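# Flip the folded paper sheet and lay it flat

## Task

Turn the folded paper over and leave it lying flat on the table with its folded-back corner now on the underside. At the end both folds must be fully closed with their layers aligned, and the paper must have no other sharp crease. Release the paper and withdraw the grippers. It fails immediately if any part of the paper goes beyond the table edge. It also fails immediately if the paper, while ungripped or moving fast in a loose grip, drops on average more than about a finger's width below where it was last gripped, or about two finger widths in one drop. The result must hold without the robot's help, and everything must settle shortly after you finish.

## Robot and tools

ROBOT. Two arms, left_arm and right_arm, each with a two-finger parallel gripper and a wrist camera. Base positions in the scene frame: left_arm (-0.019, +0.310, 0) m, quat_wxyz (+0.998, 0, 0, -0.063); right_arm (+0.018, -0.349, 0) m, quat_wxyz (+0.998, 0, 0, -0.057). The names are labels only; they do not tell you which side of an image an arm appears on.

FRAMES. Scene frame: origin on the table surface midway between the arms, +x away from the bases over the table, +z up, left_arm on +y. Gripper frame: fingers point along its +z, and they close and open along its y. end_effector_position is the point between the finger pads, roughly 1 cm behind the fingertips. Reported hand positions may be a little wrong, more so when an arm is stretched far.

execute_actions(actions). actions is a list of actions; each action is a table of at most 15 rows, one row per control step of 1/30 s. A table with fewer rows repeats its final row until 15 steps have passed. Each row is exactly 14 numbers in [-1, 1], always for both arms: left dx, dy, dz, rx, ry, rz, opening, then right dx, dy, dz, rx, ry, rz, opening. dx..rz are an offset, in that gripper's own axes, from the gripper's measured pose when the action began (for a call's first action, the last pose a result in this scene reported). Every row is counted from that same start pose, not added to the previous row. Scale: 1.0 equals 0.6 m of translation or 180 degrees; rx, ry, rz form a single rotation vector. opening is absolute, not an offset: +1 is fully open (0.093 m), -1 is closed. An empty list just returns state and camera images.

LIMITS ON MOTION. Each control step, the commanded pose is clipped to within 70 mm and 16 degrees of the measured pose; if both cannot be met, position wins. After an action the arm continues only up to its last clipped pose, so a distant goal needs further actions. Joint friction can leave the gripper up to about 31 mm short, and tiny commands may not move it at all. Elbows stop just before fully straight. Joint ranges (rad), base to gripper: waist -2.618 to 3.054, shoulder 0.000 to 3.142, elbow 0.000 to 3.142, wrist pitch -1.571 to 1.571, wrist yaw -1.571 to 1.571, wrist roll -2.094 to 2.094.

move(target, speed, blocking). target is one row of 14 numbers laid out as above: offsets in each gripper's own axes from the pose in the latest result that shows one, plus absolute openings (sent when the move starts). Each gripper follows a straight path, all paths finishing together, lasting 0.5 to 10 s; a longer path is cut off at 10 s. Rotation goes the short way. speed is the top path speed in m/s, 0.002 to 0.5, default 0.25; turning is capped at twice that value in rad/s. Paths ignore obstacles and the other arm; grippers lag, drift, and may exceed speed near full reach. Faster contact hits harder, and aiming further past a contact presses harder. The move ends when paths are done and everything is still, or 5 s after path end. The result adds a move: line with the ending (done, off_target, moving, held, fault) and limits (paced = sent pose was clipped; held = a check blocked some steps, after which the arm may jump ahead fast), plus each gripper's distance from its target. If only one arm is named, the other finished fine. With blocking=false you get a result after 0.5 s while motion continues; before any new execute_actions or move, call wait or stop.

wait(seconds): 0 to 10; lets time run with the last commands held; returns early if a running move ends. stop(): brakes a running move (needs room, more when fast); fingers keep moving. zoom_image(camera, region): camera is cam_high, cam_left_wrist or cam_right_wrist; region [x0, y0, x1, y1] in pixels of that camera's latest image, top-left origin, at most 504 by 504. read_manual(section): only "licences"; moves nothing. finished_scene(scene): pass the current scene's number; irreversible, ends the scene after the last command has been held, and reports success.

RESULTS. The state line gives each gripper's end_effector_position (m) and end_effector_quat_wxyz in the scene frame. "Hand target" lines show the pose each controller is now driving to. A "pose unreachable" line means a clearance check altered or blocked that arm's command. grip_measured is the finger motor position: +1 open, -1 closed; pads meet near -0.94, and each mm of object width adds about 0.0208; each gripper may read up to 0.02 off consistently. Fingers stop on contact through a spring while the motor continues, so the reading barely reveals contact. Keep sending the closing value to keep holding. Grip force tops out at about 50 to 62 N per pad, less for parts under about 5 mm thick, so thin paper is held weakly. The Joint positions list ends with the opening in metres (floors at zero). Joint torques are noisy, offset and affected by friction. FAULT or OVER-TEMPERATURE FAULT lines mean an arm stopped.

CAMERAS. Three 504x504 images come back, in order cam_high, cam_left_wrist, cam_right_wrist. cam_high sits near (0.163, 0.060, 0.699) looking down over the table with a wide 90 degree view; wrist cameras ride on each gripper. Calibration values (K, distortion, T_world_to_cam) are given and may be off by a few degrees and millimetres.

CAUTIONS. The robot holds your last command while you think, so for an arm meant to stay put, send the offset back to its desired pose in the first call of a reply and zeros afterwards, with the opening it should keep. Do not let the arms collide or push on each other. Avoid dropping or letting the sheet fall, pulling it past the table edge, slamming, or pressing hard into the table. Holding loads heats motors: a MOTOR HOT warning comes at 75 °C, the arm stops for 10 s at 90 °C, and at 100 °C it goes limp and falls. Before finishing, open the grippers, lift clear, and let the paper settle on its own.

Each tool is called after ">>>" by a JSON object that holds its "fn" and its "kwargs".

## Session

>>> {"fn": "execute_actions", "kwargs": {"actions": []}}

Scene clock: 0.00 s.
left_arm: end_effector_position=(+0.3566, +0.2689, +0.4011) grip_measured=+1.000 end_effector_quat_wxyz=(+0.707, +0.039, +0.705, -0.033) | right_arm: end_effector_position=(+0.3952, -0.3842, +0.3929) grip_measured=+1.000 end_effector_quat_wxyz=(+0.697, +0.027, +0.716, -0.036)
Joint positions: left_arm=[ 0.012  1.056  1.045  0.013 -0.011  0.009  0.093] | right_arm=[ 0.017  1.059  1.042 -0.009 -0.008 -0.014  0.093]
Joint velocities: left_arm=[-0.007  0.002  0.012  0.022  0.007 -0.051  0.   ] | right_arm=[-0.002 -0.012 -0.007 -0.007 -0.066  0.066  0.   ]
Joint torques (N m, as the arm reports them, + toward a larger angle): no reading
Motor temperatures (°C, as the motors report them): left_arm=[21 21 22 21 22 22] | right_arm=[22 23 20 21 22 22]
Hand target (left_arm): +0.357, +0.269, +0.401; +0.707, +0.039, +0.705, -0.033
Hand target (right_arm): +0.395, -0.384, +0.393; +0.697, +0.027, +0.716, -0.036

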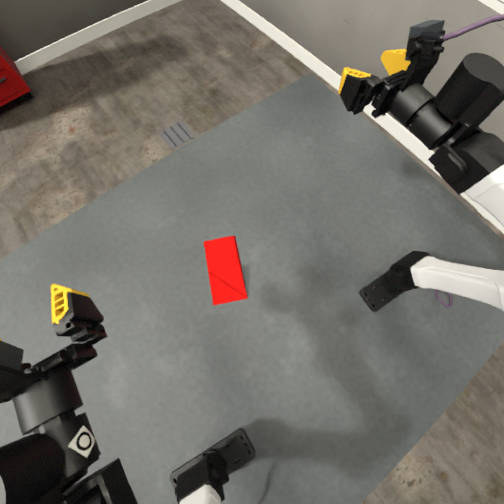

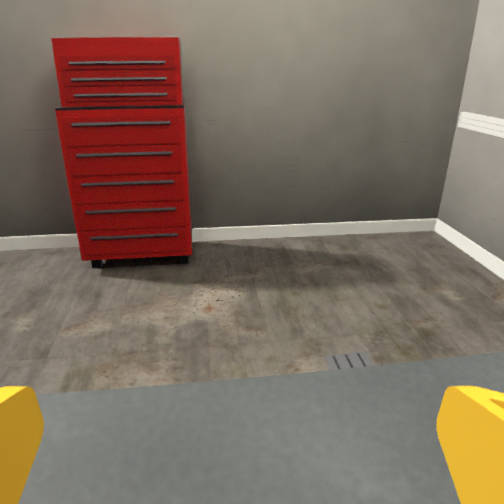

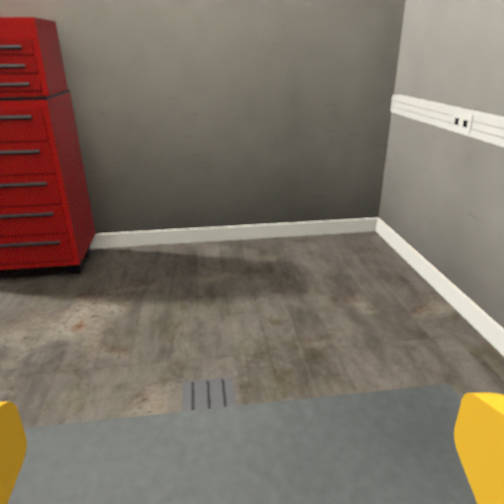

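>>> {"fn": "zoom_image", "kwargs": {"camera": "cam_high", "region": [180, 220, 270, 320]}}

Region (180, 220, 270, 320) of cam_high's 504x504 image, scaled by 5.040, with more detail than that image has; it fills the left 454 columns of this view, and the rest is white.

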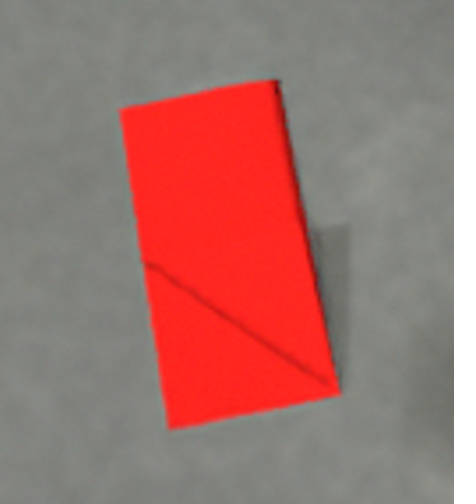

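>>> {"fn": "move", "kwargs": {"target": [0.468,-0.253,-0.204,0.160,0.136,0.032,1,0.4575,0.406,-0.267,-0.274,0.120,-0.060,1], "speed": 0.3}}

Scene clock: 29.40 s.
left_arm: end_effector_position=(+0.2178, +0.1321, +0.1292) grip_measured=+1.000 end_effector_quat_wxyz=(+0.520, +0.256, +0.798, -0.165) | right_arm: end_effector_position=(+0.2554, -0.1275, +0.1291) grip_measured=+1.000 end_effector_quat_wxyz=(+0.506, -0.331, +0.771, +0.201)
Joint positions: left_arm=[-0.545  0.785  0.251  0.117 -0.049 -0.018  0.093] | right_arm=[ 0.834  0.989  0.315  0.253 -0.059 -0.054  0.093]
Joint velocities: left_arm=[-0.017  0.002  0.002  0.022 -0.007 -0.022  0.   ] | right_arm=[ 0.002 -0.002 -0.002  0.051  0.051 -0.022  0.   ]
Joint torques (N m, as the arm reports them, + toward a larger angle): left_arm=[-0.95  0.14  7.02  2.19 -0.1  -0.11] | right_arm=[ 0.74 -1.32  6.99  2.26  0.11 -0.02]
Motor temperatures (°C, as the motors report them): left_arm=[21 21 27 29 22 22] | right_arm=[22 24 25 28 22 22]
Hand target (left_arm): +0.216, +0.131, +0.121; +0.514, +0.256, +0.802, -0.162
Hand target (right_arm): +0.253, -0.128, +0.120; +0.499, -0.330, +0.776, +0.200
Off the commanded pose (left_arm): 0.011 m, 1 deg.
Off the commanded pose (right_arm): 0.012 m, 2 deg.
move: off_target (left_arm, right_arm)
camera_calibration (this result's frames):
cam_left_wrist: T_world_to_cam=[[-0.588167, -0.808653, 0.0118385, 0.232291], [-0.602651, 0.428477, -0.673215, 0.202861], [0.539325, -0.403097, -0.739352, 0.11131], [0, 0, 0, 1]] pos_world=[0.198848, 0.14579, 0.216117]
cam_right_wrist: T_world_to_cam=[[0.693041, -0.72064, 0.0193037, -0.271713], [-0.52361, -0.521601, -0.67362, 0.191355], [0.495506, 0.456739, -0.738825, 0.111499], [0, 0, 0, 1]] pos_world=[0.233255, -0.146922, 0.216524]

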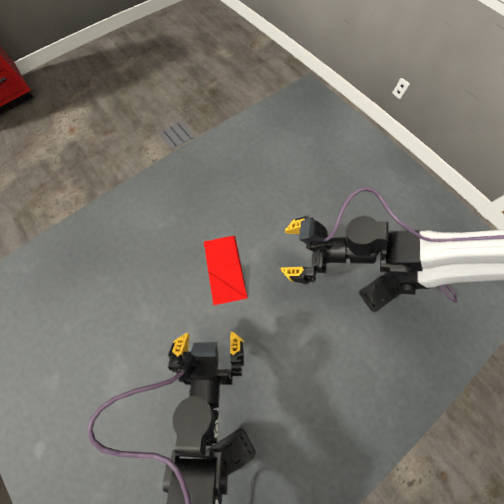

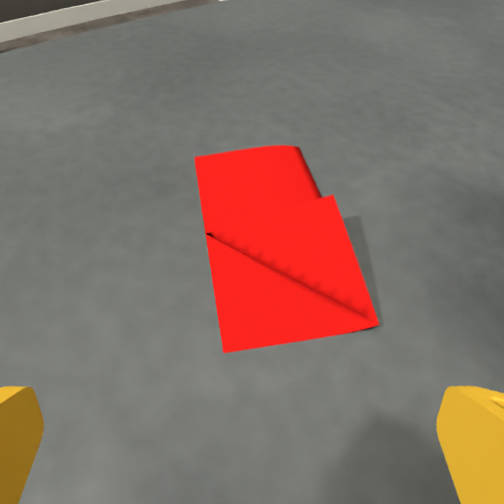

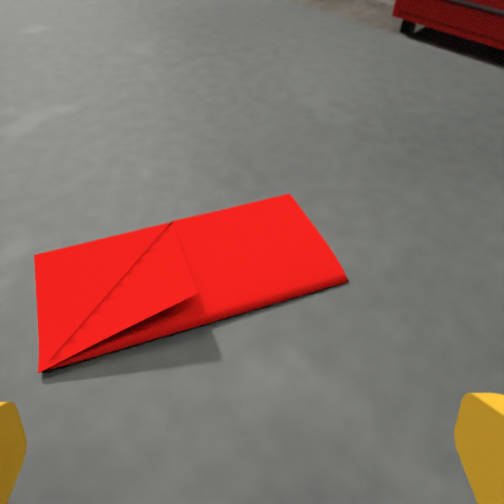

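>>> {"fn": "zoom_image", "kwargs": {"camera": "cam_high", "region": [270, 205, 350, 295]}}

>>> {"fn": "zoom_image", "kwargs": {"camera": "cam_right_wrist", "region": [20, 180, 370, 390]}}

Region (270, 205, 350, 295) of cam_high's 504x504 image, scaled by 5.600, with more detail than that image has.

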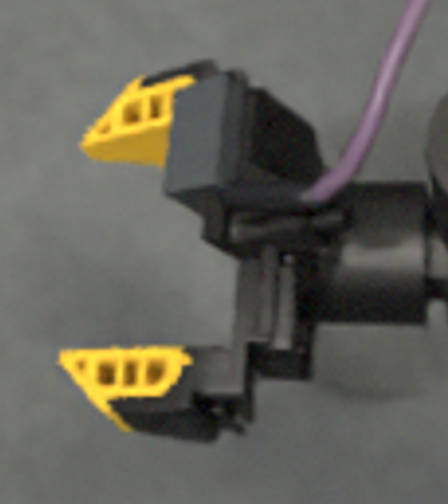

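Region (20, 180, 370, 390) of cam_right_wrist's 504x504 image, scaled by 1.440, with more detail than that image has; it fills the top 302 rows of this view, and the rest is white.

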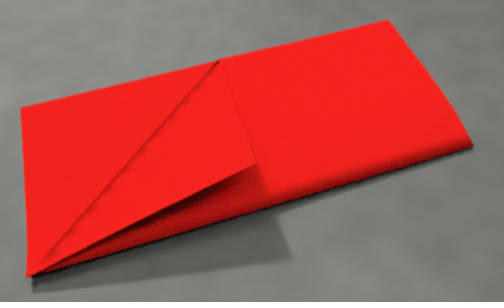

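>>> {"fn": "move", "kwargs": {"target": [0,0,0,0,0,0,1,0.0845,0.0435,0.152,-0.023,0.098,0.386,-0.32], "speed": 0.3}}

Scene clock: 84.57 s.
left_arm: end_effector_position=(+0.2179, +0.1321, +0.1293) grip_measured=+1.000 end_effector_quat_wxyz=(+0.521, +0.256, +0.798, -0.165) | right_arm: end_effector_position=(+0.2726, -0.0716, +0.0400) grip_measured=-0.318 end_effector_quat_wxyz=(+0.167, +0.120, +0.885, +0.418)
Joint positions: left_arm=[-0.545  0.785  0.251  0.118 -0.05  -0.018  0.093] | right_arm=[ 0.817  1.587  0.486  0.434 -0.282  1.109  0.03 ]
Joint velocities: left_arm=[-0.007 -0.002 -0.012 -0.022  0.007 -0.022  0.   ] | right_arm=[-0.002  0.002  0.022  0.007  0.022  0.007  0.   ]
Joint torques (N m, as the arm reports them, + toward a larger angle): left_arm=[ 0.17 -1.4   8.21  2.01 -0.04 -0.06] | right_arm=[-0.54 -5.62  9.    2.05 -0.15 -0.1 ]
Motor temperatures (°C, as the motors report them): left_arm=[21 21 29 35 22 22] | right_arm=[22 24 27 35 22 22]
Hand target (left_arm): +0.218, +0.132, +0.129; +0.521, +0.256, +0.798, -0.165
Hand target (right_arm): +0.282, -0.066, +0.047; +0.173, +0.123, +0.878, +0.430
Off the commanded pose (left_arm): 0.000 m, 0 deg.
Off the commanded pose (right_arm): 0.012 m, 2 deg.
move: off_target (right_arm)
camera_calibration (this result's frames):
cam_left_wrist: T_world_to_cam=[[-0.587893, -0.808854, 0.0117165, 0.232333], [-0.602333, 0.428029, -0.673784, 0.203095], [0.539978, -0.40317, -0.738835, 0.111187], [0, 0, 0, 1]] pos_world=[0.198879, 0.14582, 0.216269]
cam_right_wrist: T_world_to_cam=[[-0.0979346, -0.632783, -0.768111, 0.0117553], [-0.99518, 0.0584163, 0.0787617, 0.309482], [-0.00496881, 0.772123, -0.635454, 0.166564], [0, 0, 0, 1]] pos_world=[0.309969, -0.139248, 0.0904981]

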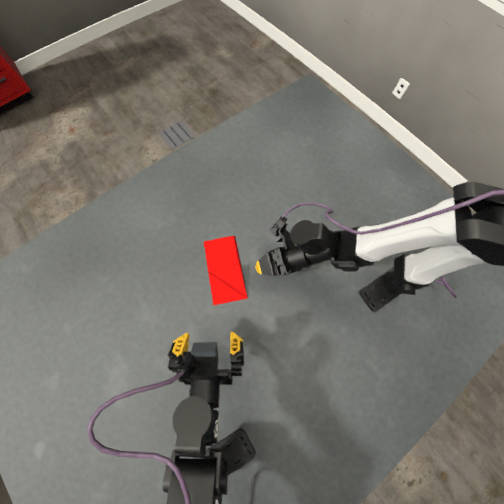

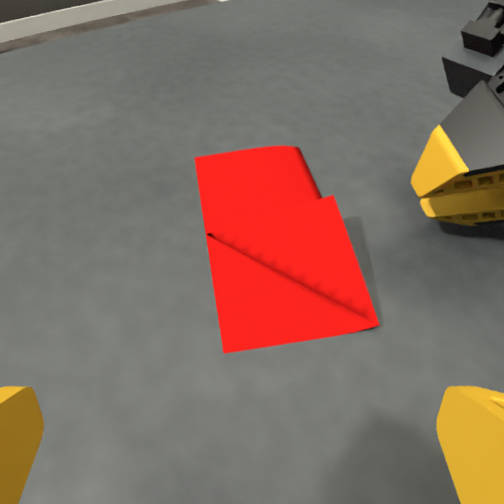

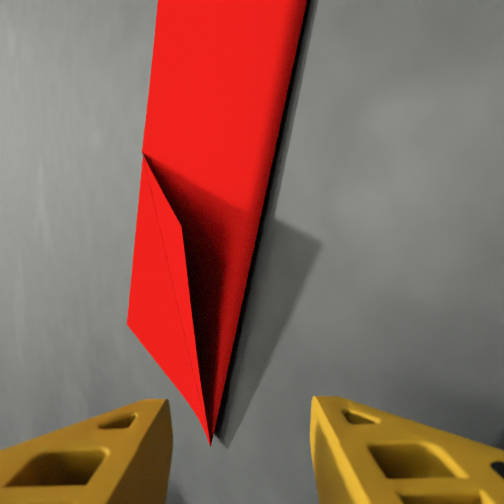

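>>> {"fn": "zoom_image", "kwargs": {"camera": "cam_right_wrist", "region": [150, 180, 350, 460]}}

Region (150, 180, 350, 460) of cam_right_wrist's 504x504 image, scaled by 1.800, with more detail than that image has; it fills the left 360 columns of this view, and the rest is white.

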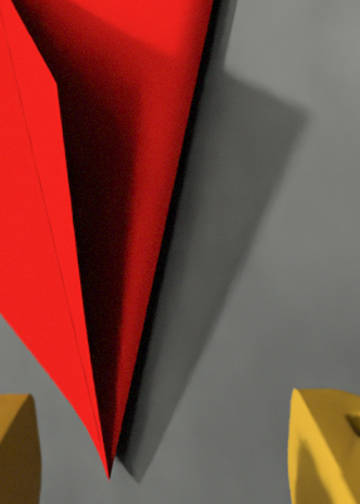

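>>> {"fn": "move", "kwargs": {"target": [0.0123,0.0118,0.300,-0.251,0.328,-0.472,1,-0.0047,0.0465,0.0625,0.062,0.018,0.0685,0.2], "speed": 0.3}}

Scene clock: 128.97 s.
left_arm: end_effector_position=(+0.3525, +0.0402, +0.0492) grip_measured=+1.000 end_effector_quat_wxyz=(-0.069, -0.446, +0.891, -0.046) | right_arm: end_effector_position=(+0.2898, -0.0356, +0.0394) grip_measured=+0.198 end_effector_quat_wxyz=(+0.082, +0.216, +0.908, +0.350)
Joint positions: left_arm=[-0.441  2.346  2.054 -1.272  0.166 -1.496  0.093] | right_arm=[ 0.878  1.719  0.822  0.033 -0.228  1.316  0.055]
Joint velocities: left_arm=[-0.007 -0.012  0.002  0.037 -0.037  0.051  0.   ] | right_arm=[ 0.007 -0.002 -0.007 -0.066  0.051  0.051 -0.001]
Joint torques (N m, as the arm reports them, + toward a larger angle): left_arm=[  1.1  -12.6    8.15   0.26   0.07  -0.11] | right_arm=[ 0.73 -7.77  9.8   1.55  0.06 -0.05]
Motor temperatures (°C, as the motors report them): left_arm=[21 22 32 35 22 22] | right_arm=[22 26 30 36 22 22]
Hand target (left_arm): +0.353, +0.042, +0.045; -0.078, -0.454, +0.887, -0.041
Hand target (right_arm): +0.293, -0.030, +0.041; +0.083, +0.218, +0.908, +0.349
Off the commanded pose (left_arm): 0.005 m, 2 deg.
Off the commanded pose (right_arm): 0.007 m, 0 deg.
move: done
camera_calibration (this result's frames):
cam_left_wrist: T_world_to_cam=[[0.808366, -0.587709, 0.0337895, -0.264057], [-0.506413, -0.664986, 0.548944, 0.219512], [-0.30015, -0.460859, -0.835176, 0.245392], [0, 0, 0, 1]] pos_world=[0.398273, 0.103875, 0.0933682]
cam_right_wrist: T_world_to_cam=[[-0.357706, -0.667547, -0.653015, 0.105284], [-0.929731, 0.189099, 0.315977, 0.300849], [-0.0874445, 0.720155, -0.688281, 0.16261], [0, 0, 0, 1]] pos_world=[0.331589, -0.103713, 0.0856116]

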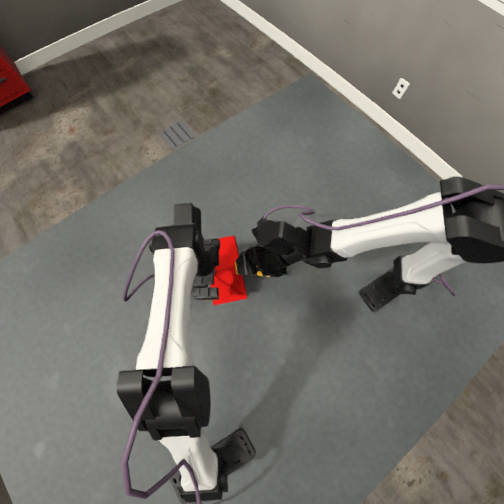

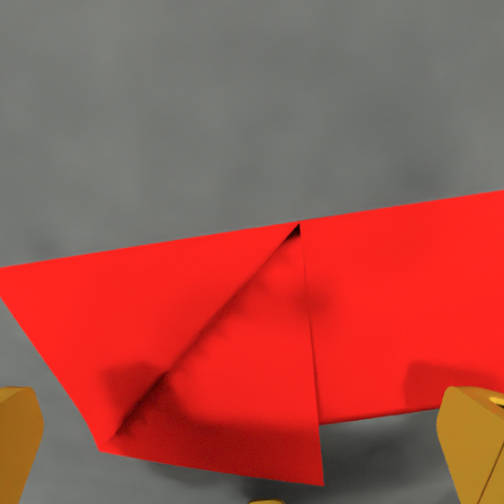

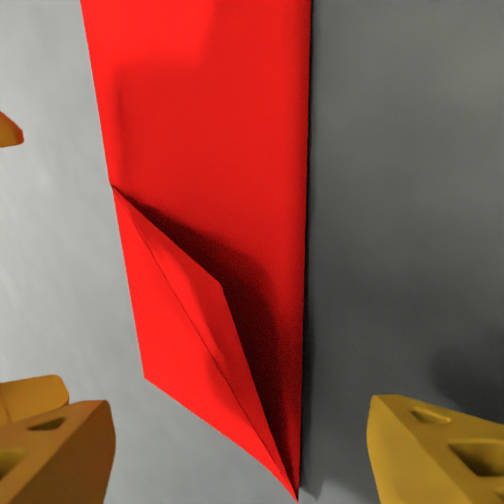

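>>> {"fn": "move", "kwargs": {"target": [-0.024,0.0105,0.070,0,0,-0.05,1,0,-0.021,0.0235,0,0,0,0.2], "speed": 0.04}}

Scene clock: 137.93 s.
left_arm: end_effector_position=(+0.3503, +0.0445, +0.0111) grip_measured=+1.000 end_effector_quat_wxyz=(-0.072, -0.507, +0.858, -0.042) | right_arm: end_effector_position=(+0.2960, -0.0297, +0.0351) grip_measured=+0.198 end_effector_quat_wxyz=(+0.089, +0.214, +0.903, +0.361)
Joint positions: left_arm=[-0.436  2.346  1.902 -1.118  0.167 -1.628  0.093] | right_arm=[ 0.878  1.755  0.822  0.096 -0.228  1.316  0.055]
Joint velocities: left_arm=[-0.002 -0.007  0.002 -0.037  0.022  0.11   0.   ] | right_arm=[-0.007  0.002  0.022  0.007  0.022  0.051  0.   ]
Joint torques (N m, as the arm reports them, + toward a larger angle): left_arm=[  1.24 -13.88   5.1    0.52   0.    -0.12] | right_arm=[ 0.09 -8.11  4.87  1.84 -0.04 -0.13]
Motor temperatures (°C, as the motors report them): left_arm=[21 26 32 32 22 22] | right_arm=[22 27 30 36 22 22]
Hand target (left_arm): +0.352, +0.049, +0.005; -0.073, -0.515, +0.853, -0.040
Hand target (right_arm): +0.290, -0.036, +0.021; +0.082, +0.216, +0.908, +0.350
Off the commanded pose (left_arm): 0.008 m, 1 deg.
Off the commanded pose (right_arm): 0.017 m, 2 deg.
move: off_target (right_arm)
camera_calibration (this result's frames):
cam_left_wrist: T_world_to_cam=[[0.881144, -0.472635, 0.0141973, -0.288865], [-0.40142, -0.731835, 0.550708, 0.208331], [-0.249894, -0.490953, -0.834577, 0.198704], [0, 0, 0, 1]] pos_world=[0.387815, 0.113491, 0.0552052]
cam_right_wrist: T_world_to_cam=[[-0.34456, -0.654952, -0.672544, 0.105826], [-0.93585, 0.183237, 0.301013, 0.309022], [-0.0739139, 0.733118, -0.676073, 0.151851], [0, 0, 0, 1]] pos_world=[0.336886, -0.0986379, 0.0808153]

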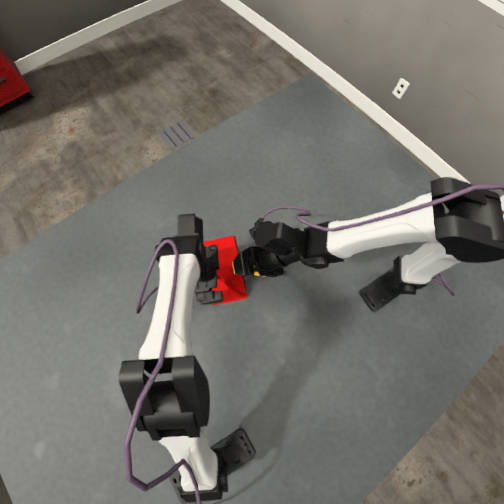

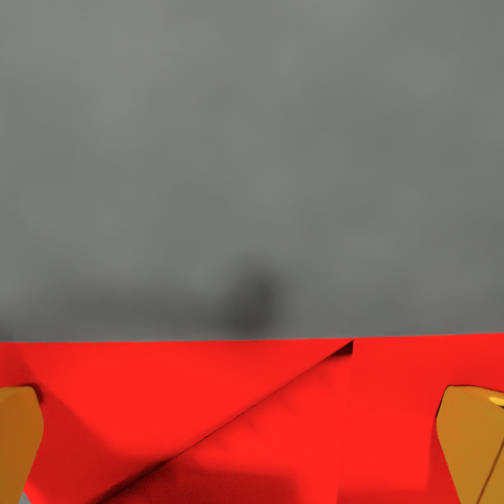

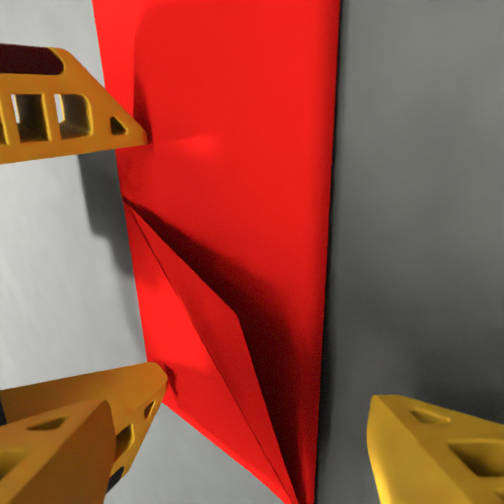

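>>> {"fn": "move", "kwargs": {"target": [-0.004,0,0.025,0,0,0,1,0.008,-0.054,0.0187,0.02,0,0,0.2], "speed": 0.04}}

Scene clock: 145.37 s.
left_arm: end_effector_position=(+0.3533, +0.0426, +0.0089) grip_measured=+1.000 end_effector_quat_wxyz=(-0.068, -0.506, +0.858, -0.050) | right_arm: end_effector_position=(+0.2921, -0.0347, +0.0229) grip_measured=+0.198 end_effector_quat_wxyz=(+0.085, +0.217, +0.907, +0.351)
Joint positions: left_arm=[-0.436  2.346  1.893 -1.092  0.167 -1.629  0.093] | right_arm=[ 0.878  1.771  0.798  0.113 -0.222  1.316  0.055]
Joint velocities: left_arm=[ 0.002 -0.002 -0.002 -0.022  0.007  0.022  0.   ] | right_arm=[-0.012 -0.007  0.007 -0.066 -0.037  0.051  0.001]
Joint torques (N m, as the arm reports them, + toward a larger angle): left_arm=[  0.15 -13.07   4.33   0.63   0.04  -0.07] | right_arm=[ 0.5  -7.45  4.69  1.8   0.1  -0.2 ]
Motor temperatures (°C, as the motors report them): left_arm=[21 29 32 30 22 22] | right_arm=[22 28 29 36 22 22]
Hand target (left_arm): +0.350, +0.045, -0.004; -0.072, -0.507, +0.858, -0.042
Hand target (right_arm): +0.284, -0.042, +0.005; +0.082, +0.216, +0.914, +0.333
Off the commanded pose (left_arm): 0.013 m, 1 deg.
Off the commanded pose (right_arm): 0.021 m, 2 deg.
move: off_target (left_arm, right_arm)
camera_calibration (this result's frames):
cam_left_wrist: T_world_to_cam=[[0.881361, -0.471442, 0.0307472, -0.292654], [-0.408336, -0.727418, 0.551476, 0.211608], [-0.237623, -0.498605, -0.833624, 0.192686], [0, 0, 0, 1]] pos_world=[0.390127, 0.112033, 0.0529288]
cam_right_wrist: T_world_to_cam=[[-0.356242, -0.666371, -0.655013, 0.095571], [-0.930911, 0.192637, 0.310317, 0.30864], [-0.0806061, 0.720306, -0.688957, 0.148801], [0, 0, 0, 1]] pos_world=[0.333357, -0.102952, 0.0693417]

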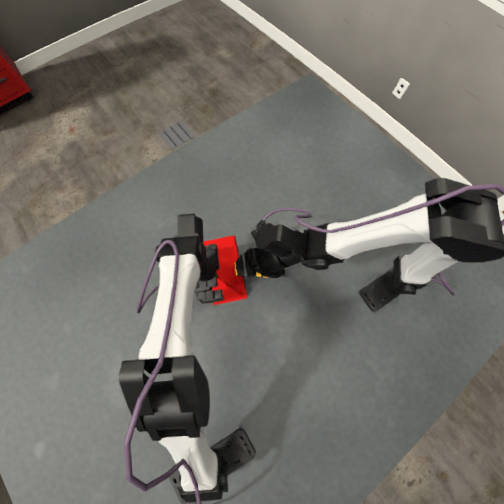

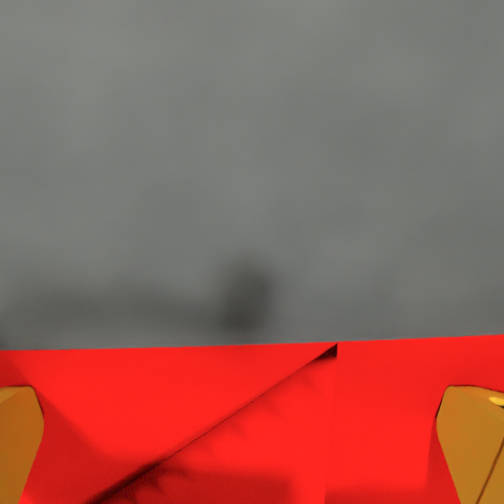

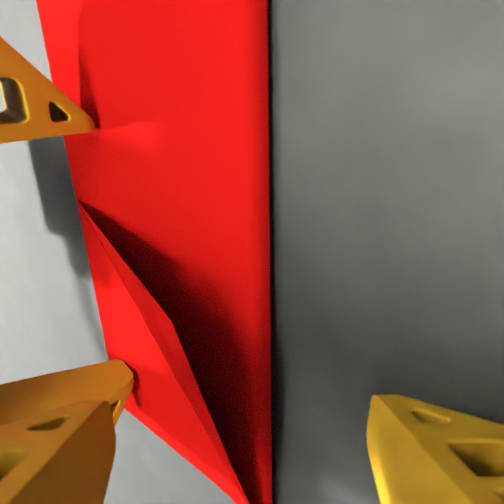

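>>> {"fn": "move", "kwargs": {"target": [-0.004,0.004,0.03,0,0,0,1,0.004,-0.05,0.02,0.015,0,0,0.2], "speed": 0.04}}

Scene clock: 148.53 s.
left_arm: end_effector_position=(+0.3531, +0.0428, +0.0087) grip_measured=+1.000 end_effector_quat_wxyz=(-0.066, -0.506, +0.858, -0.054) | right_arm: end_effector_position=(+0.2928, -0.0340, +0.0217) grip_measured=+0.198 end_effector_quat_wxyz=(+0.090, +0.215, +0.904, +0.358)
Joint positions: left_arm=[-0.436  2.334  1.872 -1.072  0.167 -1.629  0.093] | right_arm=[ 0.878  1.776  0.784  0.15  -0.222  1.316  0.055]
Joint velocities: left_arm=[-0.002 -0.002 -0.007  0.007 -0.007  0.037  0.   ] | right_arm=[ 0.012 -0.002 -0.017 -0.037  0.051 -0.007 -0.001]
Joint torques (N m, as the arm reports them, + toward a larger angle): left_arm=[  0.   -12.53   3.52   0.84   0.03  -0.1 ] | right_arm=[ 0.01 -6.31  3.78  1.8   0.08 -0.21]
Motor temperatures (°C, as the motors report them): left_arm=[21 30 32 30 22 22] | right_arm=[22 28 29 36 22 22]
Hand target (left_arm): +0.350, +0.043, -0.009; -0.068, -0.506, +0.858, -0.049
Hand target (right_arm): +0.283, -0.047, -0.005; +0.080, +0.219, +0.915, +0.329
Off the commanded pose (left_arm): 0.018 m, 1 deg.
Off the commanded pose (right_arm): 0.032 m, 4 deg.
move: off_target (left_arm, right_arm)
camera_calibration (this result's frames):
cam_left_wrist: T_world_to_cam=[[0.881048, -0.471245, 0.0410154, -0.292394], [-0.413147, -0.724395, 0.55187, 0.21333], [-0.230355, -0.50317, -0.832921, 0.190104], [0, 0, 0, 1]] pos_world=[0.389542, 0.1124, 0.0526043]
cam_right_wrist: T_world_to_cam=[[-0.347827, -0.658294, -0.667582, 0.0936361], [-0.934771, 0.188628, 0.301035, 0.310712], [-0.0722448, 0.728744, -0.680964, 0.145159], [0, 0, 0, 1]] pos_world=[0.3335, -0.102753, 0.0678227]

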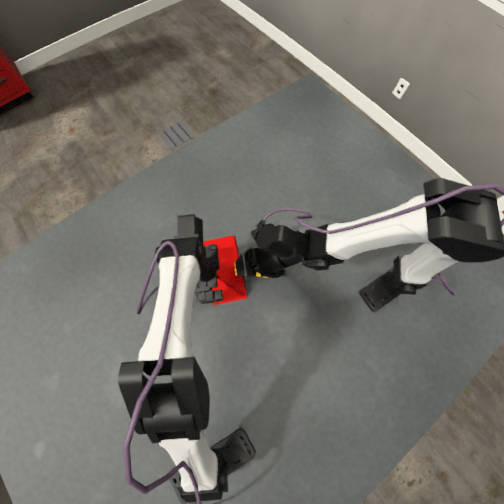

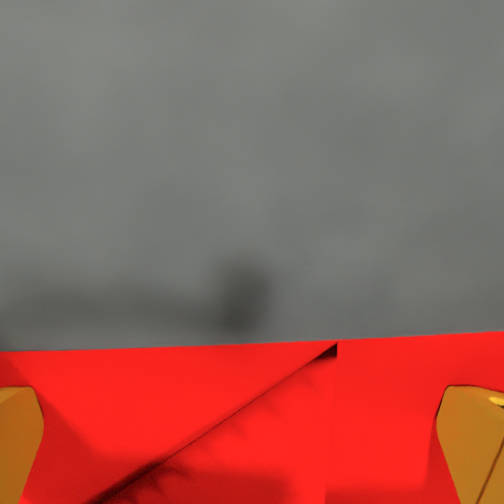

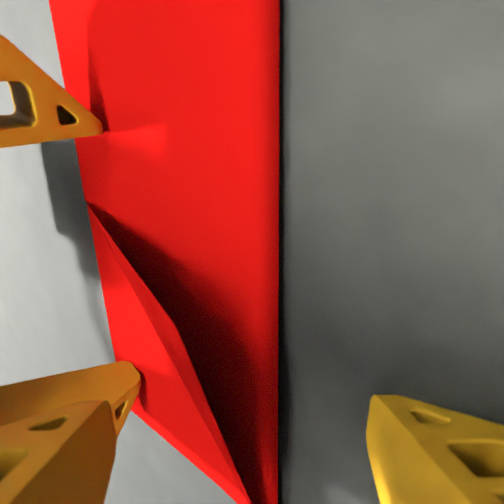

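>>> {"fn": "move", "kwargs": {"target": [-0.004,0.004,0.03,-0.015,0,0,1,0,0.023,0.049,0.02,0,0,0.2], "speed": 0.03}}

Scene clock: 153.97 s.
left_arm: end_effector_position=(+0.3534, +0.0426, +0.0089) grip_measured=+1.000 end_effector_quat_wxyz=(-0.068, -0.506, +0.858, -0.050) | right_arm: end_effector_position=(+0.3095, -0.0081, +0.0223) grip_measured=+0.198 end_effector_quat_wxyz=(+0.090, +0.212, +0.908, +0.349)
Joint positions: left_arm=[-0.436  2.345  1.892 -1.09   0.167 -1.629  0.093] | right_arm=[ 0.902  1.871  0.93   0.085 -0.201  1.323  0.055]
Joint velocities: left_arm=[-0.017  0.002 -0.017  0.051 -0.022 -0.007  0.   ] | right_arm=[ 0.002 -0.012 -0.012  0.066 -0.022  0.022 -0.   ]
Joint torques (N m, as the arm reports them, + toward a larger angle): left_arm=[  0.12 -10.62   7.09   0.41   0.03   0.  ] | right_arm=[ 0.83 -8.01  9.02  1.39  0.16 -0.07]
Motor temperatures (°C, as the motors report them): left_arm=[21 31 31 30 22 22] | right_arm=[22 29 29 36 22 22]
Hand target (left_arm): +0.350, +0.043, -0.009; -0.077, -0.504, +0.859, -0.035
Hand target (right_arm): +0.307, -0.008, +0.011; +0.083, +0.218, +0.915, +0.329
Off the commanded pose (left_arm): 0.019 m, 2 deg.
Off the commanded pose (right_arm): 0.013 m, 3 deg.
move: off_target (left_arm, right_arm)
camera_calibration (this result's frames):
cam_left_wrist: T_world_to_cam=[[0.881331, -0.471423, 0.0318883, -0.292742], [-0.40887, -0.727082, 0.551523, 0.211801], [-0.236815, -0.499112, -0.83355, 0.192382], [0, 0, 0, 1]] pos_world=[0.390161, 0.112012, 0.0528824]
cam_right_wrist: T_world_to_cam=[[-0.346234, -0.672886, -0.653717, 0.115974], [-0.934938, 0.189895, 0.299717, 0.321309], [-0.0775383, 0.714957, -0.694855, 0.129765], [0, 0, 0, 1]] pos_world=[0.350621, -0.0757541, 0.0696803]

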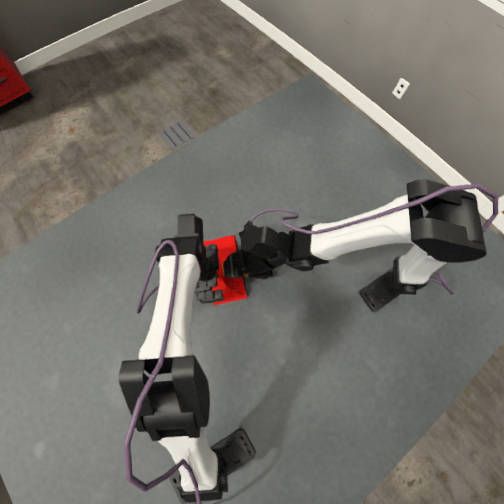

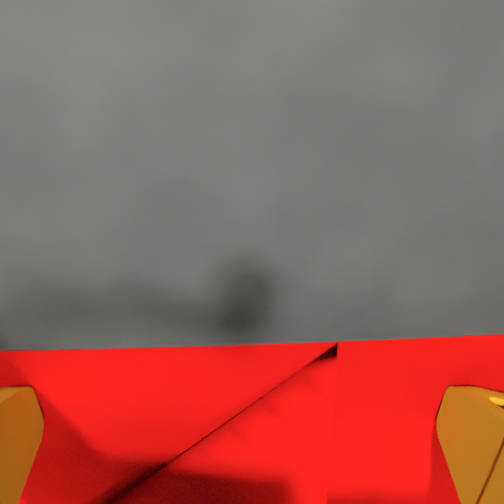

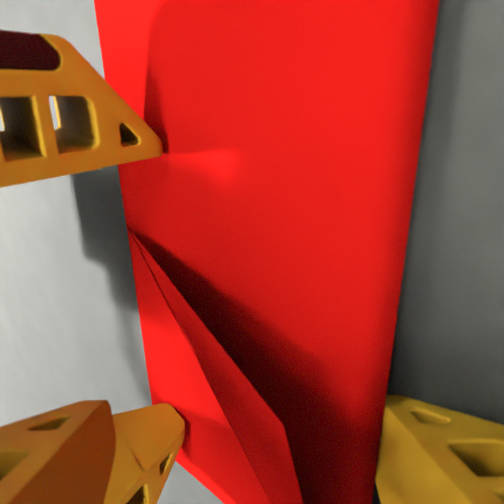

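>>> {"fn": "zoom_image", "kwargs": {"camera": "cam_right_wrist", "region": [300, 340, 460, 504]}}

Region (300, 340, 460, 504) of cam_right_wrist's 504x504 image, scaled by 3.073, with more detail than that image has; it fills the left 492 columns of this view, and the rest is white.

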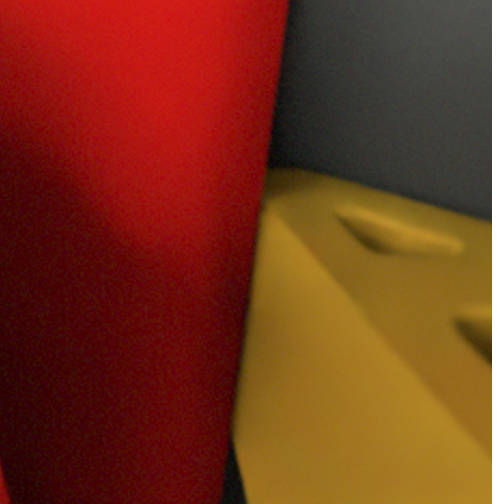

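>>> {"fn": "execute_actions", "kwargs": {"actions": [[[-0.004,0.004,0.03,-0.015,0,0,1,0,-0.005,0.015,0,0,0,0.18],[-0.004,0.004,0.03,-0.015,0,0,1,0,-0.005,0.015,0,0,0,0.16],[-0.004,0.004,0.03,-0.015,0,0,1,0,-0.005,0.015,0,0,0,0.14],[-0.004,0.004,0.03,-0.015,0,0,1,0,-0.005,0.016,0,0,0,0.12],[-0.004,0.004,0.03,-0.015,0,0,1,0,-0.005,0.017,0,0,0,0.10],[-0.004,0.004,0.03,-0.015,0,0,1,0,-0.005,0.018,0,0,0,0.08],[-0.004,0.004,0.03,-0.015,0,0,1,0,-0.005,0.019,0,0,0,0.06],[-0.004,0.004,0.03,-0.015,0,0,1,0,-0.005,0.02,0,0,0,0.04],[-0.004,0.004,0.03,-0.015,0,0,1,0,-0.005,0.021,0,0,0,0.02],[-0.004,0.004,0.03,-0.015,0,0,1,0,-0.005,0.022,0,0,0,0.0],[-0.004,0.004,0.03,-0.015,0,0,1,0,-0.005,0.023,0,0,0,-0.03],[-0.004,0.004,0.03,-0.015,0,0,1,0,-0.005,0.024,0,0,0,-0.06],[-0.004,0.004,0.03,-0.015,0,0,1,0,-0.005,0.025,0,0,0,-0.09],[-0.004,0.004,0.03,-0.015,0,0,1,0,-0.005,0.025,0,0,0,-0.12],[-0.004,0.004,0.03,-0.015,0,0,1,0,-0.005,0.025,0,0,0,-0.15]]]}}

>>> {"fn": "wait", "kwargs": {"seconds": 0.5}}

Scene clock: 169.27 s.
left_arm: end_effector_position=(+0.3538, +0.0423, +0.0091) grip_measured=+1.000 end_effector_quat_wxyz=(-0.069, -0.506, +0.858, -0.047) | right_arm: end_effector_position=(+0.3123, -0.0053, +0.0173) grip_measured=-0.132 end_effector_quat_wxyz=(+0.092, +0.212, +0.907, +0.353)
Joint positions: left_arm=[-0.436  2.354  1.909 -1.105  0.167 -1.629  0.093] | right_arm=[ 0.902  1.896  0.93   0.119 -0.2    1.323  0.039]
Joint velocities: left_arm=[-0.002  0.002 -0.002 -0.022  0.022  0.007  0.   ] | right_arm=[ 0.017  0.046 -0.012 -0.037  0.037  0.022 -0.031]
Joint torques (N m, as the arm reports them, + toward a larger angle): left_arm=[  0.11 -10.6    7.25   0.37   0.04   0.  ] | right_arm=[ 0.55 -8.37  8.43  1.73  0.01 -0.1 ]
Motor temperatures (°C, as the motors report them): left_arm=[21 32 32 28 22 22] | right_arm=[22 30 30 35 22 22]
Hand target (left_arm): +0.350, +0.043, -0.009; -0.080, -0.505, +0.859, -0.030
Hand target (right_arm): +0.313, -0.001, +0.010; +0.090, +0.212, +0.908, +0.349
Off the commanded pose (left_arm): 0.019 m, 2 deg.
Off the commanded pose (right_arm): 0.009 m, 1 deg.
camera_calibration (this result's frames):
cam_left_wrist: T_world_to_cam=[[0.881317, -0.471857, 0.0251048, -0.293155], [-0.40597, -0.728928, 0.551228, 0.210704], [-0.241801, -0.495999, -0.833977, 0.194186], [0, 0, 0, 1]] pos_world=[0.390857, 0.111576, 0.0531603]
cam_right_wrist: T_world_to_cam=[[-0.34201, -0.668136, -0.660775, 0.114365], [-0.936909, 0.188329, 0.294508, 0.325638], [-0.0723284, 0.71981, -0.690393, 0.122846], [0, 0, 0, 1]] pos_world=[0.353092, -0.0733416, 0.0644788]

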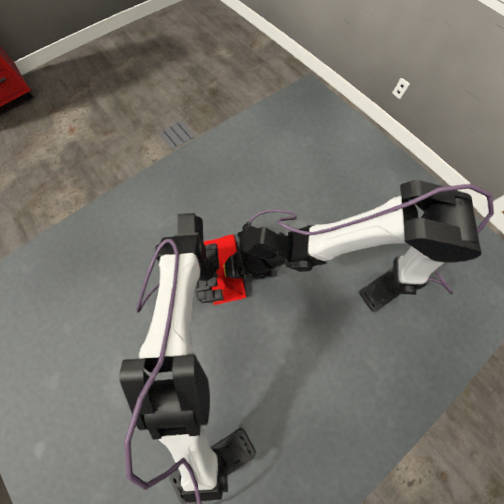

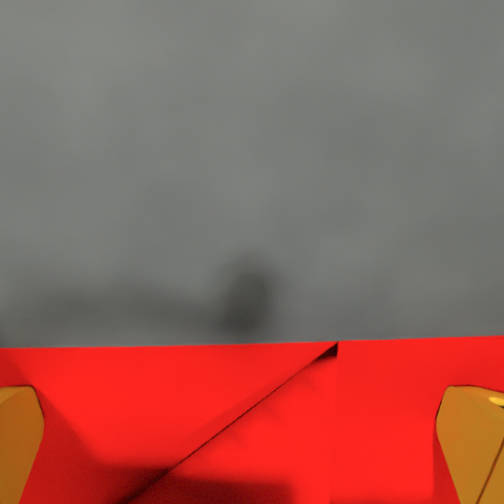

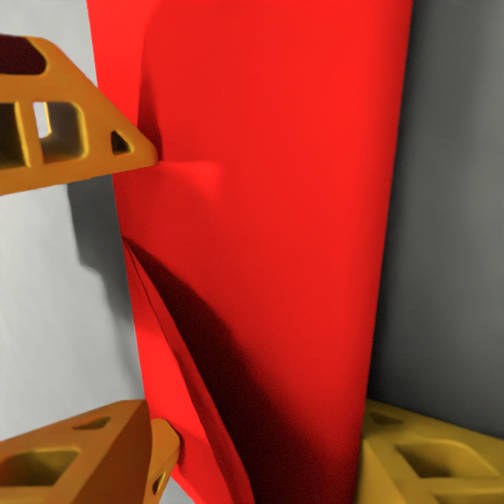

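Scene clock: 169.77 s.
left_arm: end_effector_position=(+0.3538, +0.0423, +0.0091) grip_measured=+1.000 end_effector_quat_wxyz=(-0.069, -0.506, +0.858, -0.047) | right_arm: end_effector_position=(+0.3124, -0.0053, +0.0170) grip_measured=-0.148 end_effector_quat_wxyz=(+0.092, +0.212, +0.907, +0.353)
Joint positions: left_arm=[-0.436  2.354  1.909 -1.105  0.167 -1.629  0.093] | right_arm=[ 0.902  1.897  0.93   0.12  -0.2    1.323  0.038]
Joint velocities: left_arm=[ 0.002  0.027 -0.012  0.022  0.037 -0.081  0.   ] | right_arm=[ 0.017  0.002 -0.007  0.007  0.037 -0.037 -0.   ]
Joint torques (N m, as the arm reports them, + toward a larger angle): left_arm=[  0.09 -10.6    7.18   0.38   0.04  -0.02] | right_arm=[ 0.51 -8.21  8.46  1.74  0.01 -0.1 ]
Motor temperatures (°C, as the motors report them): left_arm=[21 32 32 28 22 22] | right_arm=[22 30 30 35 22 22]
Hand target (left_arm): +0.350, +0.043, -0.009; -0.080, -0.505, +0.859, -0.030
Hand target (right_arm): +0.313, -0.001, +0.009; +0.090, +0.212, +0.908, +0.349
Off the commanded pose (left_arm): 0.019 m, 2 deg.
Off the commanded pose (right_arm): 0.009 m, 1 deg.
wait: 0.50 s; at rest by 0.20 s
camera_calibration (this result's frames):
cam_left_wrist: T_world_to_cam=[[0.881317, -0.471857, 0.0251048, -0.293155], [-0.40597, -0.728928, 0.551228, 0.210704], [-0.241801, -0.495999, -0.833977, 0.194186], [0, 0, 0, 1]] pos_world=[0.390857, 0.111576, 0.0531603]
cam_right_wrist: T_world_to_cam=[[-0.34201, -0.668136, -0.660775, 0.114226], [-0.936909, 0.188329, 0.294508, 0.32578], [-0.0723284, 0.71981, -0.690393, 0.122587], [0, 0, 0, 1]] pos_world=[0.353159, -0.0732745, 0.0641662]

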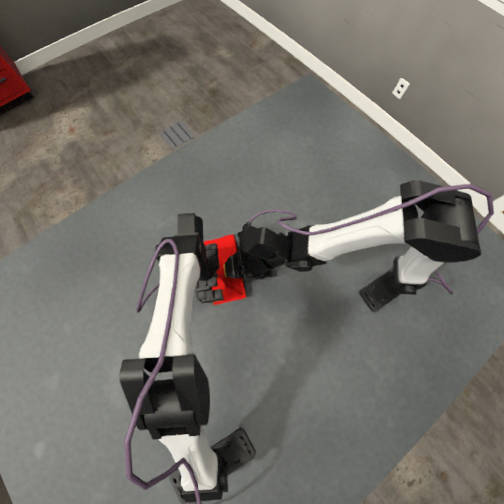

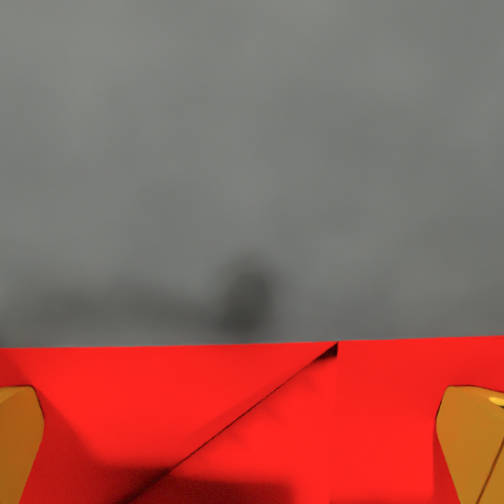

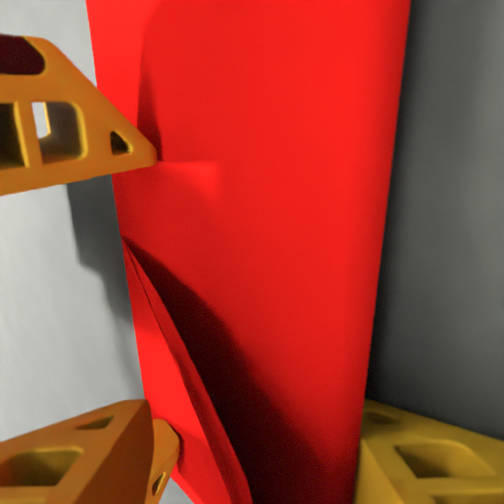

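>>> {"fn": "move", "kwargs": {"target": [-0.004,0.004,0.03,-0.015,0,0,1,0,0.016,-0.012,-0.09,0,0,-0.5], "speed": 0.08}}

Scene clock: 177.87 s.
left_arm: end_effector_position=(+0.3542, +0.0420, +0.0094) grip_measured=+1.000 end_effector_quat_wxyz=(-0.071, -0.506, +0.858, -0.044) | right_arm: end_effector_position=(+0.3160, +0.0039, +0.0407) grip_measured=-0.498 end_effector_quat_wxyz=(+0.131, +0.188, +0.845, +0.482)
Joint positions: left_arm=[-0.436  2.363  1.926 -1.119  0.167 -1.628  0.093] | right_arm=[ 0.885  1.897  0.74   0.611 -0.272  1.363  0.021]
Joint velocities: left_arm=[ 0.002 -0.002  0.007 -0.022  0.066 -0.007  0.   ] | right_arm=[ 0.007 -0.017 -0.002 -0.022 -0.022 -0.022  0.   ]
Joint torques (N m, as the arm reports them, + toward a larger angle): left_arm=[  0.11 -10.64   7.23   0.39   0.05   0.  ] | right_arm=[-0.59 -8.75  4.59  2.15 -0.13 -0.08]
Motor temperatures (°C, as the motors report them): left_arm=[21 33 32 28 22 22] | right_arm=[22 31 30 36 22 22]
Hand target (left_arm): +0.351, +0.043, -0.009; -0.081, -0.504, +0.859, -0.027
Hand target (right_arm): +0.313, -0.003, +0.029; +0.123, +0.196, +0.848, +0.476
Off the commanded pose (left_arm): 0.019 m, 2 deg.
Off the commanded pose (right_arm): 0.014 m, 2 deg.
move: off_target (left_arm, right_arm)
camera_calibration (this result's frames):
cam_left_wrist: T_world_to_cam=[[0.880901, -0.472925, 0.0188271, -0.293461], [-0.403861, -0.730326, 0.550927, 0.209862], [-0.246797, -0.492916, -0.834341, 0.195997], [0, 0, 0, 1]] pos_world=[0.391637, 0.111093, 0.0534343]
cam_right_wrist: T_world_to_cam=[[-0.217702, -0.474274, -0.853035, 0.105003], [-0.975983, 0.112907, 0.186305, 0.3375], [0.00795403, 0.873107, -0.487464, 0.0983826], [0, 0, 0, 1]] pos_world=[0.351471, -0.0742043, 0.0746516]

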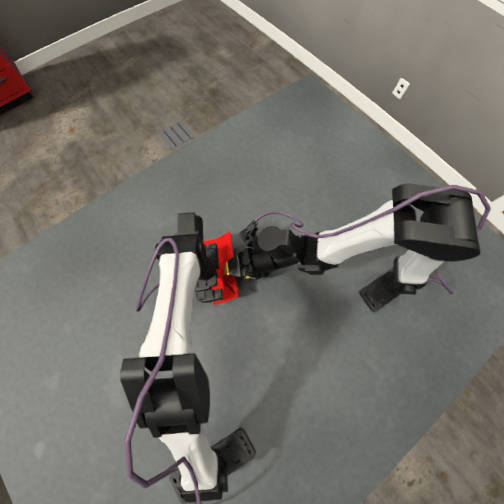

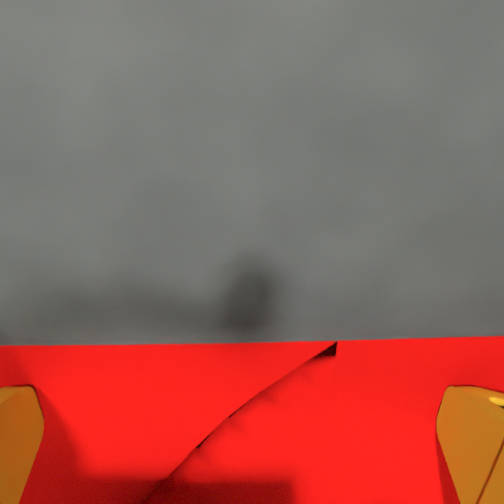

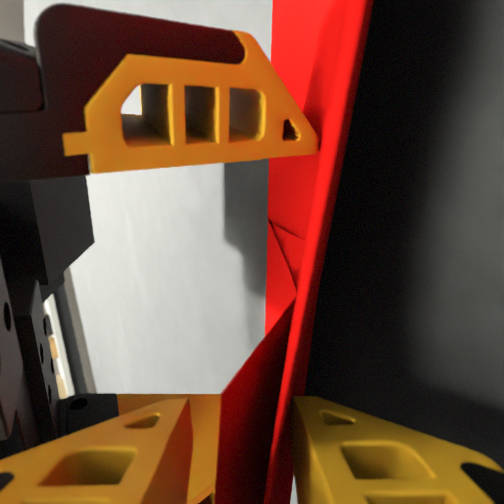

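>>> {"fn": "execute_actions", "kwargs": {"actions": [[[-0.004,0.004,0.025,-0.01,0,0,1,0,-0.024,0,0.01,0,0,-0.5],[-0.004,0.004,0.025,-0.01,0,0,1,0,-0.026,0,0.013,0,0,-0.52],[-0.004,0.004,0.025,-0.01,0,0,1,0,-0.028,0,0.016,0,0,-0.54],[-0.004,0.004,0.025,-0.01,0,0,1,0,-0.03,0,0.019,0,0,-0.56],[-0.004,0.004,0.025,-0.01,0,0,1,0,-0.032,0,0.022,0,0,-0.58],[-0.004,0.004,0.025,-0.01,0,0,1,0,-0.034,0,0.025,0,0,-0.6],[-0.004,0.004,0.025,-0.01,0,0,1,0,-0.036,0,0.028,0,0,-0.62],[-0.004,0.004,0.025,-0.01,0,0,1,0,-0.038,0,0.031,0,0,-0.64],[-0.004,0.004,0.025,-0.01,0,0,1,0,-0.04,0,0.034,0,0,-0.66],[-0.004,0.004,0.025,-0.01,0,0,1,0,-0.04,0,0.036,0,0,-0.68],[-0.004,0.004,0.025,-0.01,0,0,1,0,-0.04,0,0.036,0,0,-0.7],[-0.004,0.004,0.025,-0.01,0,0,1,0,-0.04,0,0.036,0,0,-0.72],[-0.004,0.004,0.025,-0.01,0,0,1,0,-0.04,0,0.036,0,0,-0.74],[-0.004,0.004,0.025,-0.01,0,0,1,0,-0.04,0,0.036,0,0,-0.76],[-0.004,0.004,0.025,-0.01,0,0,1,0,-0.04,0,0.036,0,0,-0.78]]]}}

Scene clock: 188.30 s.
left_arm: end_effector_position=(+0.3542, +0.0421, +0.0094) grip_measured=+1.000 end_effector_quat_wxyz=(-0.071, -0.506, +0.858, -0.044) | right_arm: end_effector_position=(+0.3076, -0.0065, +0.0204) grip_measured=-0.767 end_effector_quat_wxyz=(+0.114, +0.197, +0.868, +0.442)
Joint positions: left_arm=[-0.436  2.363  1.926 -1.12   0.167 -1.628  0.093] | right_arm=[ 0.885  1.897  0.74   0.508 -0.262  1.348  0.008]
Joint velocities: left_arm=[-0.002 -0.017 -0.017  0.007 -0.081 -0.007  0.   ] | right_arm=[-0.002 -0.007  0.002 -0.066  0.051 -0.037 -0.022]
Joint torques (N m, as the arm reports them, + toward a larger angle): left_arm=[  0.14 -11.56   6.71   0.41   0.04  -0.02] | right_arm=[-0.08 -9.98  7.84  1.8   0.04 -0.24]
Motor temperatures (°C, as the motors report them): left_arm=[21 33 32 27 22 22] | right_arm=[22 32 29 37 22 22]
Hand target (left_arm): +0.351, +0.043, -0.006; -0.079, -0.505, +0.859, -0.031
Hand target (right_arm): +0.311, -0.007, +0.020; +0.119, +0.196, +0.871, +0.435
Off the commanded pose (left_arm): 0.015 m, 2 deg.
Off the commanded pose (right_arm): 0.004 m, 1 deg.
camera_calibration (this result's frames):
cam_left_wrist: T_world_to_cam=[[0.880907, -0.472929, 0.0184466, -0.293368], [-0.403683, -0.730437, 0.550909, 0.209809], [-0.247067, -0.492746, -0.834361, 0.196089], [0, 0, 0, 1]] pos_world=[0.391573, 0.111132, 0.0534349]
cam_right_wrist: T_world_to_cam=[[-0.265854, -0.541545, -0.797527, 0.0941659], [-0.963748, 0.129917, 0.233046, 0.329651], [-0.0225924, 0.830572, -0.556453, 0.108167], [0, 0, 0, 1]] pos_world=[0.345178, -0.0816726, 0.0584659]

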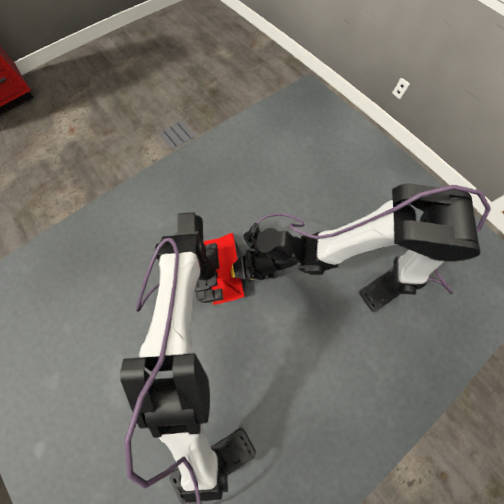

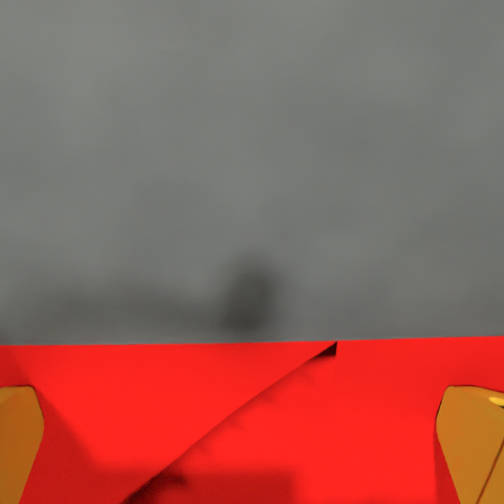

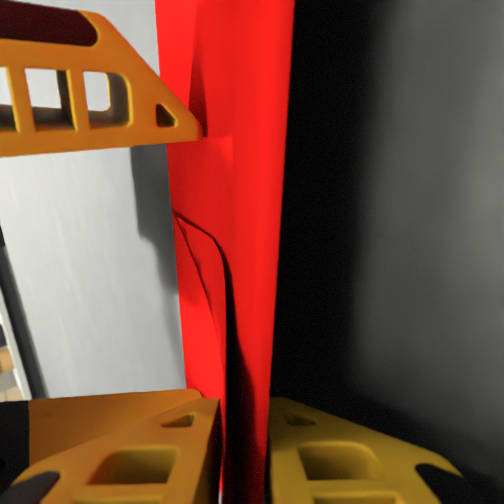

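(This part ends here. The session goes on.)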